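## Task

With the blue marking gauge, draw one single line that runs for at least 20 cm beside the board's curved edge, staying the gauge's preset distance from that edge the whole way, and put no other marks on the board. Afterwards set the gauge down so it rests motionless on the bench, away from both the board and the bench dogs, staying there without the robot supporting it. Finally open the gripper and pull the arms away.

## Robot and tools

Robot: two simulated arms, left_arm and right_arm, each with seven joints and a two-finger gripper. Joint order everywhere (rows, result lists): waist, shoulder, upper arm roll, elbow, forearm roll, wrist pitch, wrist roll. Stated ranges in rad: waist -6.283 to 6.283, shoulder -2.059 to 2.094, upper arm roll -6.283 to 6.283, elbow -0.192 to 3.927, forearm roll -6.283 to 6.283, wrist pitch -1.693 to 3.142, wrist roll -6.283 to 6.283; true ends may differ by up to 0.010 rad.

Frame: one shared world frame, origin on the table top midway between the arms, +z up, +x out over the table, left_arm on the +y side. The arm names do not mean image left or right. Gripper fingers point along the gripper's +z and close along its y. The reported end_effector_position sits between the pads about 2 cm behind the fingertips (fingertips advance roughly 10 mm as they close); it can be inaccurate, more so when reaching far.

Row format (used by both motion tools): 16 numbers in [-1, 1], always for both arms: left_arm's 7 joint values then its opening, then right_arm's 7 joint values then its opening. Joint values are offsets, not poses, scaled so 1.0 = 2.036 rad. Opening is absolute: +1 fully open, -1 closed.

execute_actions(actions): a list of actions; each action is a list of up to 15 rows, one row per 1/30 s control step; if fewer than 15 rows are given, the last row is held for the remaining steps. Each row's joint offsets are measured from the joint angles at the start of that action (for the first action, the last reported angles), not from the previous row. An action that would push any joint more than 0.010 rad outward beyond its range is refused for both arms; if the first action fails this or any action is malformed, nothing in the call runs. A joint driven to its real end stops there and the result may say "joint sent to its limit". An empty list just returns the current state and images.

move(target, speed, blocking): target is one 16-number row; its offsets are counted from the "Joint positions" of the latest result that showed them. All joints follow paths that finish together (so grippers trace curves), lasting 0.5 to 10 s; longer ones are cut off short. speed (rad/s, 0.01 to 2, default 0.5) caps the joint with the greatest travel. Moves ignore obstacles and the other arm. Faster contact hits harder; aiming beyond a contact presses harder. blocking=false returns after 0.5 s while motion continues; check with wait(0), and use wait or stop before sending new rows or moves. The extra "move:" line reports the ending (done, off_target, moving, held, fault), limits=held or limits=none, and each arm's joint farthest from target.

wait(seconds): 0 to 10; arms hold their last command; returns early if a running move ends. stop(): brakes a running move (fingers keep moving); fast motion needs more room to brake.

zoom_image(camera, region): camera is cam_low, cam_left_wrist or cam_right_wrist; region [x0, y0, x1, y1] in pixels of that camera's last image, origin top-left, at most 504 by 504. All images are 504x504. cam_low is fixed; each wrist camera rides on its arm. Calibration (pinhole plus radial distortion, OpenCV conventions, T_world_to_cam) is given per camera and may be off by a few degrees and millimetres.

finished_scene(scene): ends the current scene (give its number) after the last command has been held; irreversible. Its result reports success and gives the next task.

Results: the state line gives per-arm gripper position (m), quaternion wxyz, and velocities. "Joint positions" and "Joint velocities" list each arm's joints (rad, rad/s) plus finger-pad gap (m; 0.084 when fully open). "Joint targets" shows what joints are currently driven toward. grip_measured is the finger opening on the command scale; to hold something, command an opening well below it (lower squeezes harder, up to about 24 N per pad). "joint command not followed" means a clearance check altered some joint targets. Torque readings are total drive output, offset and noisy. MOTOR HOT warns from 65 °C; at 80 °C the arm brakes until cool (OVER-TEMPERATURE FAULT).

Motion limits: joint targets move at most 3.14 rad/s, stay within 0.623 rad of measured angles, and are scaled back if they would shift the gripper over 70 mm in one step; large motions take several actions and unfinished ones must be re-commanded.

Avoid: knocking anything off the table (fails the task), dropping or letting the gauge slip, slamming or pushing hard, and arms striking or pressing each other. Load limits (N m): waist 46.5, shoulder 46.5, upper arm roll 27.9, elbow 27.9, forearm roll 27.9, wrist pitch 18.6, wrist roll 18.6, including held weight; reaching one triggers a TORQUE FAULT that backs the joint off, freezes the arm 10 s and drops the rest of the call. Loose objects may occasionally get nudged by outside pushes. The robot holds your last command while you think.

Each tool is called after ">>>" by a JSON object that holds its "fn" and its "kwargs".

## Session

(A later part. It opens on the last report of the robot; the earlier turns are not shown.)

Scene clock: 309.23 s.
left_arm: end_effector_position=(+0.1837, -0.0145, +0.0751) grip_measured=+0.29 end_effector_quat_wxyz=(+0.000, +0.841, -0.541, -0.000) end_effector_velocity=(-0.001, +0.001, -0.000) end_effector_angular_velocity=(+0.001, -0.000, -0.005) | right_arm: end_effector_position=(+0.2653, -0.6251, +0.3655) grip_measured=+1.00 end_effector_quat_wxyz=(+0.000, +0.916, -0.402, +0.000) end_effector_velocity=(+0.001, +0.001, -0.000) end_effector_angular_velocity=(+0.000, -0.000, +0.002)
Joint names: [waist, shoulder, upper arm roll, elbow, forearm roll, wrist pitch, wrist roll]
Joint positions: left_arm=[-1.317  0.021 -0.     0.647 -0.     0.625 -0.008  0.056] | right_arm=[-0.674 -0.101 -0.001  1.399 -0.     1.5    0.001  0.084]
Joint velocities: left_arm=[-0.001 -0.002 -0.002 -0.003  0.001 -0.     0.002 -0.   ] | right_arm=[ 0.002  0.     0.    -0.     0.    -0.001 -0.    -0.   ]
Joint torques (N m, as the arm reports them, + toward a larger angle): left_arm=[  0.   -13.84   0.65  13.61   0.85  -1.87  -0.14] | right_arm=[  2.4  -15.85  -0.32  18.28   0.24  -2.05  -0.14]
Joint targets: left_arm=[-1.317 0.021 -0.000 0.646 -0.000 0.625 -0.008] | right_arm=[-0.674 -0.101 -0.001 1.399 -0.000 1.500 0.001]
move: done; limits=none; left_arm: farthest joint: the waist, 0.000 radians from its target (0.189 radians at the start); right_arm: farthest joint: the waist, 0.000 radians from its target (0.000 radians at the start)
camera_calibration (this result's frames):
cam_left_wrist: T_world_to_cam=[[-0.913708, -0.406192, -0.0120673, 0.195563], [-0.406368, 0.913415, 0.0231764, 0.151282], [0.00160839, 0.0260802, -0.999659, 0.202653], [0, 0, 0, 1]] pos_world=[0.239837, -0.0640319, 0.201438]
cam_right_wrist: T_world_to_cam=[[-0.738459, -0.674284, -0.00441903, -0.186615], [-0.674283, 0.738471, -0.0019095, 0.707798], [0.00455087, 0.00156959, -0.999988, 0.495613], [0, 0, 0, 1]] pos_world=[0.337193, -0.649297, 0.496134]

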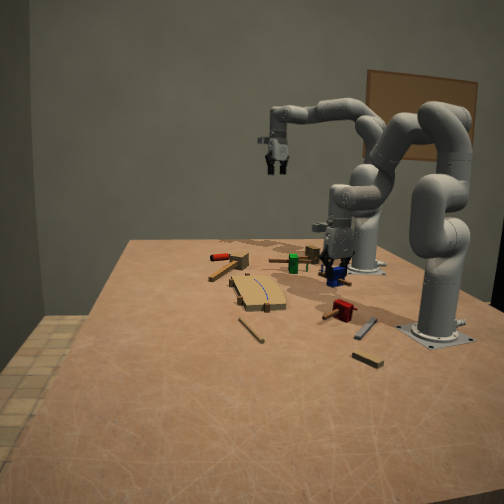

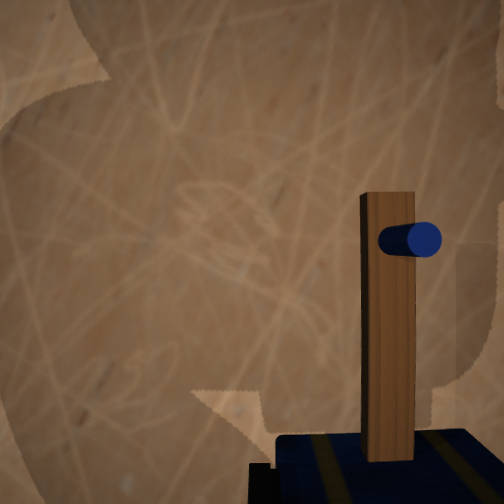

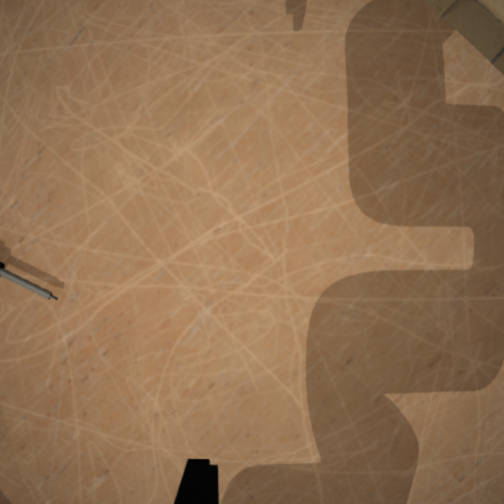

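>>> {"fn": "move", "kwargs": {"target": [0,0.0334,0,-0.0106,0,-0.0435,0,-0.5,0,0,0,0,0,0,0,1], "speed": 0.1}}

>>> {"fn": "execute_actions", "kwargs": {"actions": [[[0,0,0,0,0,0,0,1,0,0,0,0,0,0,0,1]]]}}

>>> {"fn": "move", "kwargs": {"target": [0,-0.2,0,0.1,0,0.3,0,1,0,0,0,0,0,0,0,1], "speed": 0.8}}

>>> {"fn": "zoom_image", "kwargs": {"camera": "cam_low", "region": [220, 240, 370, 330]}}

Scene clock: 321.93 s.
left_arm: end_effector_position=(+0.1828, -0.0124, +0.0478) grip_measured=+0.29 end_effector_quat_wxyz=(-0.000, +0.841, -0.541, -0.000) end_effector_velocity=(-0.001, +0.001, -0.001) end_effector_angular_velocity=(+0.002, +0.001, -0.000) | right_arm: end_effector_position=(+0.2653, -0.6251, +0.3655) grip_measured=+1.00 end_effector_quat_wxyz=(+0.000, +0.916, -0.402, +0.000) end_effector_velocity=(+0.000, +0.000, +0.001) end_effector_angular_velocity=(-0.001, -0.001, +0.001)
Joint names: [waist, shoulder, upper arm roll, elbow, forearm roll, wrist pitch, wrist roll]
Joint positions: left_arm=[-1.317  0.089 -0.     0.625 -0.     0.537 -0.008  0.056] | right_arm=[-0.674 -0.101 -0.001  1.399 -0.     1.5    0.001  0.084]
Joint velocities: left_arm=[ 0.     0.002 -0.    -0.002 -0.001 -0.002  0.     0.   ] | right_arm=[ 0.001 -0.001  0.     0.    -0.    -0.     0.     0.   ]
Joint torques (N m, as the arm reports them, + toward a larger angle): left_arm=[ -0.13 -13.98   0.73  12.72   1.04  -1.74  -0.2 ] | right_arm=[  2.55 -15.93  -0.18  18.33   0.36  -1.99  -0.22]
Joint targets: left_arm=[-1.317 0.089 -0.000 0.625 -0.000 0.537 -0.008] | right_arm=[-0.674 -0.101 -0.001 1.399 -0.000 1.500 0.001]
move: done; limits=none; left_arm: farthest joint: the wrist pitch, 0.001 radians from its target (0.089 radians at the start); right_arm: farthest joint: the waist, 0.000 radians from its target (0.000 radians at the start)
camera_calibration (this result's frames):
cam_left_wrist: T_world_to_cam=[[-0.913708, -0.406193, -0.0120653, 0.19523], [-0.40637, 0.913395, 0.0239281, 0.149579], [0.00130094, 0.0267662, -0.999641, 0.17545], [0, 0, 0, 1]] pos_world=[0.238939, -0.06202, 0.174164]
cam_right_wrist: T_world_to_cam=[[-0.738459, -0.674284, -0.00441912, -0.186614], [-0.674283, 0.738471, -0.00190948, 0.707798], [0.00455092, 0.00156967, -0.999988, 0.495613], [0, 0, 0, 1]] pos_world=[0.337193, -0.649297, 0.496134]

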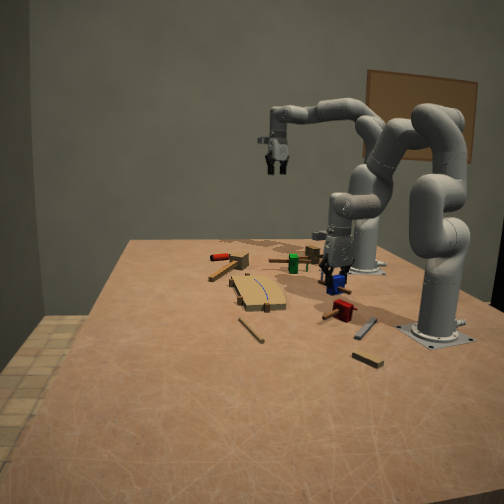

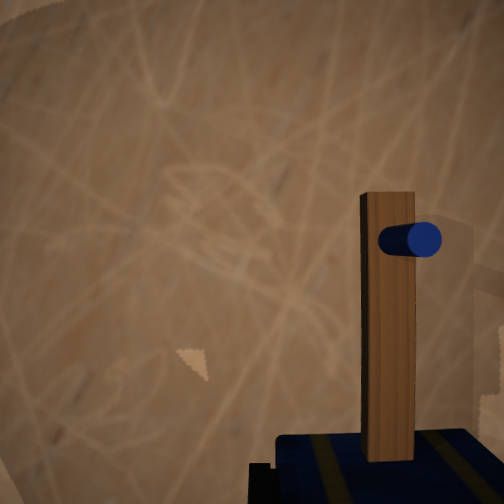

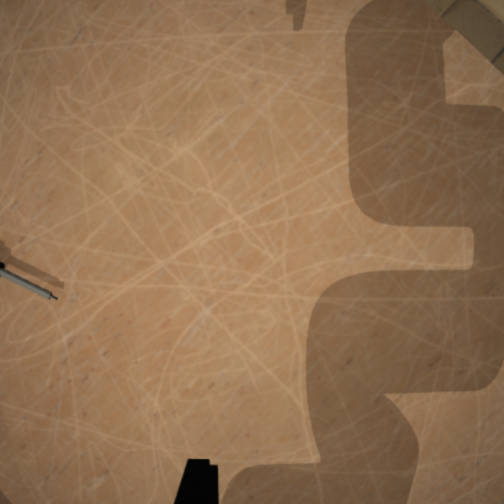

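Scene clock: 322.43 s.
left_arm: end_effector_position=(+0.1828, -0.0125, +0.0479) grip_measured=+1.00 end_effector_quat_wxyz=(-0.000, +0.841, -0.541, -0.000) end_effector_velocity=(+0.000, +0.000, -0.000) end_effector_angular_velocity=(+0.001, -0.001, -0.002) | right_arm: end_effector_position=(+0.2653, -0.6251, +0.3655) grip_measured=+1.00 end_effector_quat_wxyz=(+0.000, +0.916, -0.402, +0.000) end_effector_velocity=(+0.000, +0.000, +0.000) end_effector_angular_velocity=(+0.000, +0.000, +0.000)
Joint names: [waist, shoulder, upper arm roll, elbow, forearm roll, wrist pitch, wrist roll]
Joint positions: left_arm=[-1.317  0.089 -0.     0.625 -0.     0.537 -0.008  0.084] | right_arm=[-0.674 -0.101 -0.001  1.399 -0.     1.5    0.001  0.084]
Joint velocities: left_arm=[ 0.    -0.    -0.    -0.     0.001  0.     0.001  0.002] | right_arm=[ 0.     0.001  0.     0.001  0.     0.001  0.    -0.   ]
Joint torques (N m, as the arm reports them, + toward a larger angle): left_arm=[ -0.3  -13.52   0.47  12.56   0.96  -1.86   0.  ] | right_arm=[  2.66 -15.91  -0.19  18.29   0.31  -2.09  -0.19]
Joint targets: left_arm=[-1.317 0.089 -0.000 0.625 -0.000 0.537 -0.008] | right_arm=[-0.674 -0.101 -0.001 1.399 -0.000 1.500 0.001]
camera_calibration (this result's frames):
cam_left_wrist: T_world_to_cam=[[-0.913708, -0.406193, -0.0120653, 0.19523], [-0.40637, 0.913397, 0.0238756, 0.149598], [0.00132236, 0.0267183, -0.999642, 0.175463], [0, 0, 0, 1]] pos_world=[0.238943, -0.0620297, 0.174184]
cam_right_wrist: T_world_to_cam=[[-0.738459, -0.674284, -0.00441918, -0.186614], [-0.674283, 0.738471, -0.00190945, 0.707798], [0.00455095, 0.00156973, -0.999988, 0.495613], [0, 0, 0, 1]] pos_world=[0.337193, -0.649297, 0.496134]

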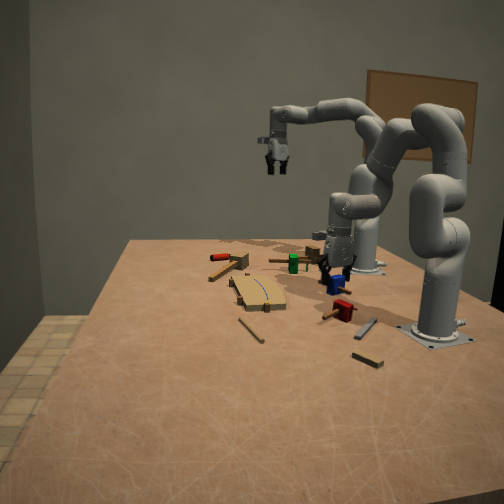

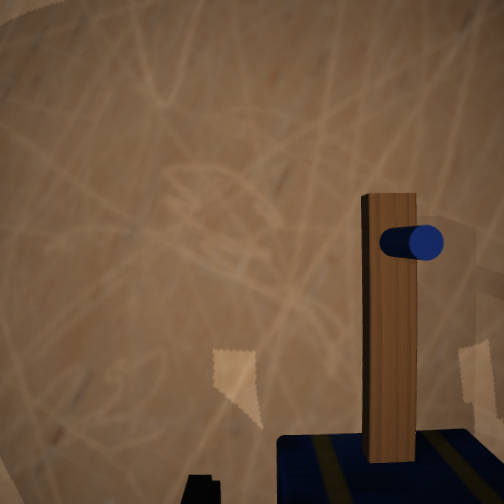

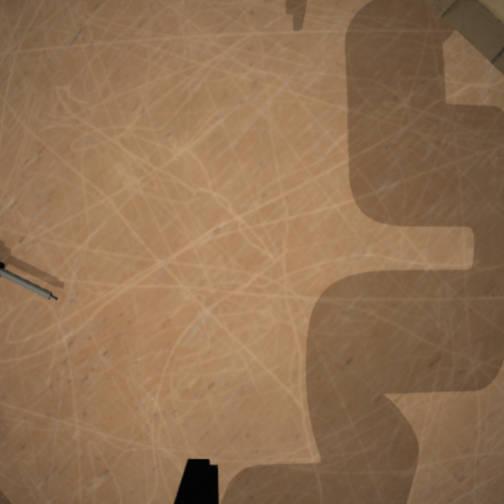

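Scene clock: 323.87 s.
left_arm: end_effector_position=(+0.1755, +0.0038, +0.2396) grip_measured=+1.00 end_effector_quat_wxyz=(-0.000, +0.841, -0.541, -0.001) end_effector_velocity=(-0.000, -0.000, +0.002) end_effector_angular_velocity=(-0.004, -0.002, -0.001) | right_arm: end_effector_position=(+0.2653, -0.6251, +0.3655) grip_measured=+1.00 end_effector_quat_wxyz=(+0.000, +0.916, -0.402, +0.000) end_effector_velocity=(-0.001, -0.001, +0.001) end_effector_angular_velocity=(-0.001, -0.001, -0.002)
Joint names: [waist, shoulder, upper arm roll, elbow, forearm roll, wrist pitch, wrist roll]
Joint positions: left_arm=[-1.317 -0.318 -0.     0.828 -0.     1.147 -0.008  0.084] | right_arm=[-0.674 -0.101 -0.001  1.399 -0.     1.5    0.001  0.084]
Joint velocities: left_arm=[-0.    -0.004 -0.001  0.002  0.     0.002 -0.     0.   ] | right_arm=[-0.002 -0.    -0.     0.001 -0.     0.001  0.    -0.   ]
Joint torques (N m, as the arm reports them, + toward a larger angle): left_arm=[-0.37 -9.61  0.77 16.4   1.06 -1.72 -0.23] | right_arm=[  2.55 -15.88  -0.3   18.44   0.22  -1.99  -0.17]
Joint targets: left_arm=[-1.317 -0.318 -0.000 0.829 -0.000 1.148 -0.008] | right_arm=[-0.674 -0.101 -0.001 1.399 -0.000 1.500 0.001]
move: done; limits=none; left_arm: farthest joint: the waist, 0.000 radians from its target (0.000 radians at the start); right_arm: farthest joint: the waist, 0.000 radians from its target (0.000 radians at the start)
camera_calibration (this result's frames):
cam_left_wrist: T_world_to_cam=[[-0.91376, -0.406074, -0.0120782, 0.1975], [-0.406253, 0.913428, 0.0246758, 0.127033], [0.00101233, 0.0274546, -0.999623, 0.366786], [0, 0, 0, 1]] pos_world=[0.231704, -0.0459054, 0.365898]
cam_right_wrist: T_world_to_cam=[[-0.738459, -0.674284, -0.00441921, -0.186614], [-0.674283, 0.738471, -0.00190949, 0.707798], [0.004551, 0.00156972, -0.999988, 0.495613], [0, 0, 0, 1]] pos_world=[0.337193, -0.649297, 0.496134]

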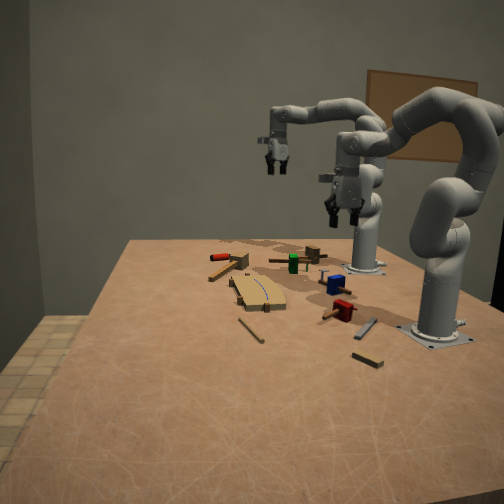

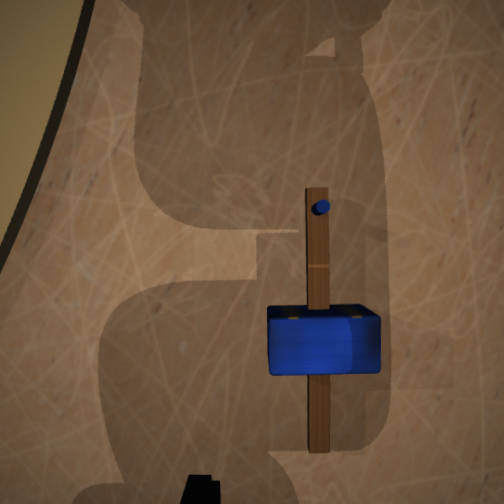

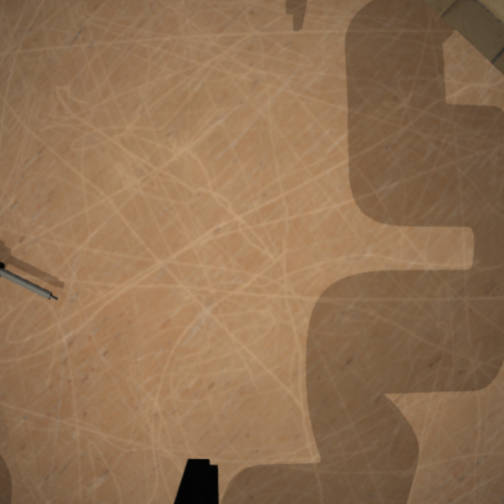

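Region (220, 240, 370, 330) of cam_low's 504x504 image, scaled by 3.360, with more detail than that image has; it fills the top 302 rows of this view, and the rest is white.

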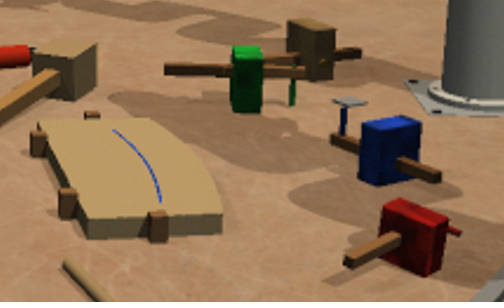

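>>> {"fn": "finished_scene", "kwargs": {"scene": 1}}

The scene is finished: the task was done.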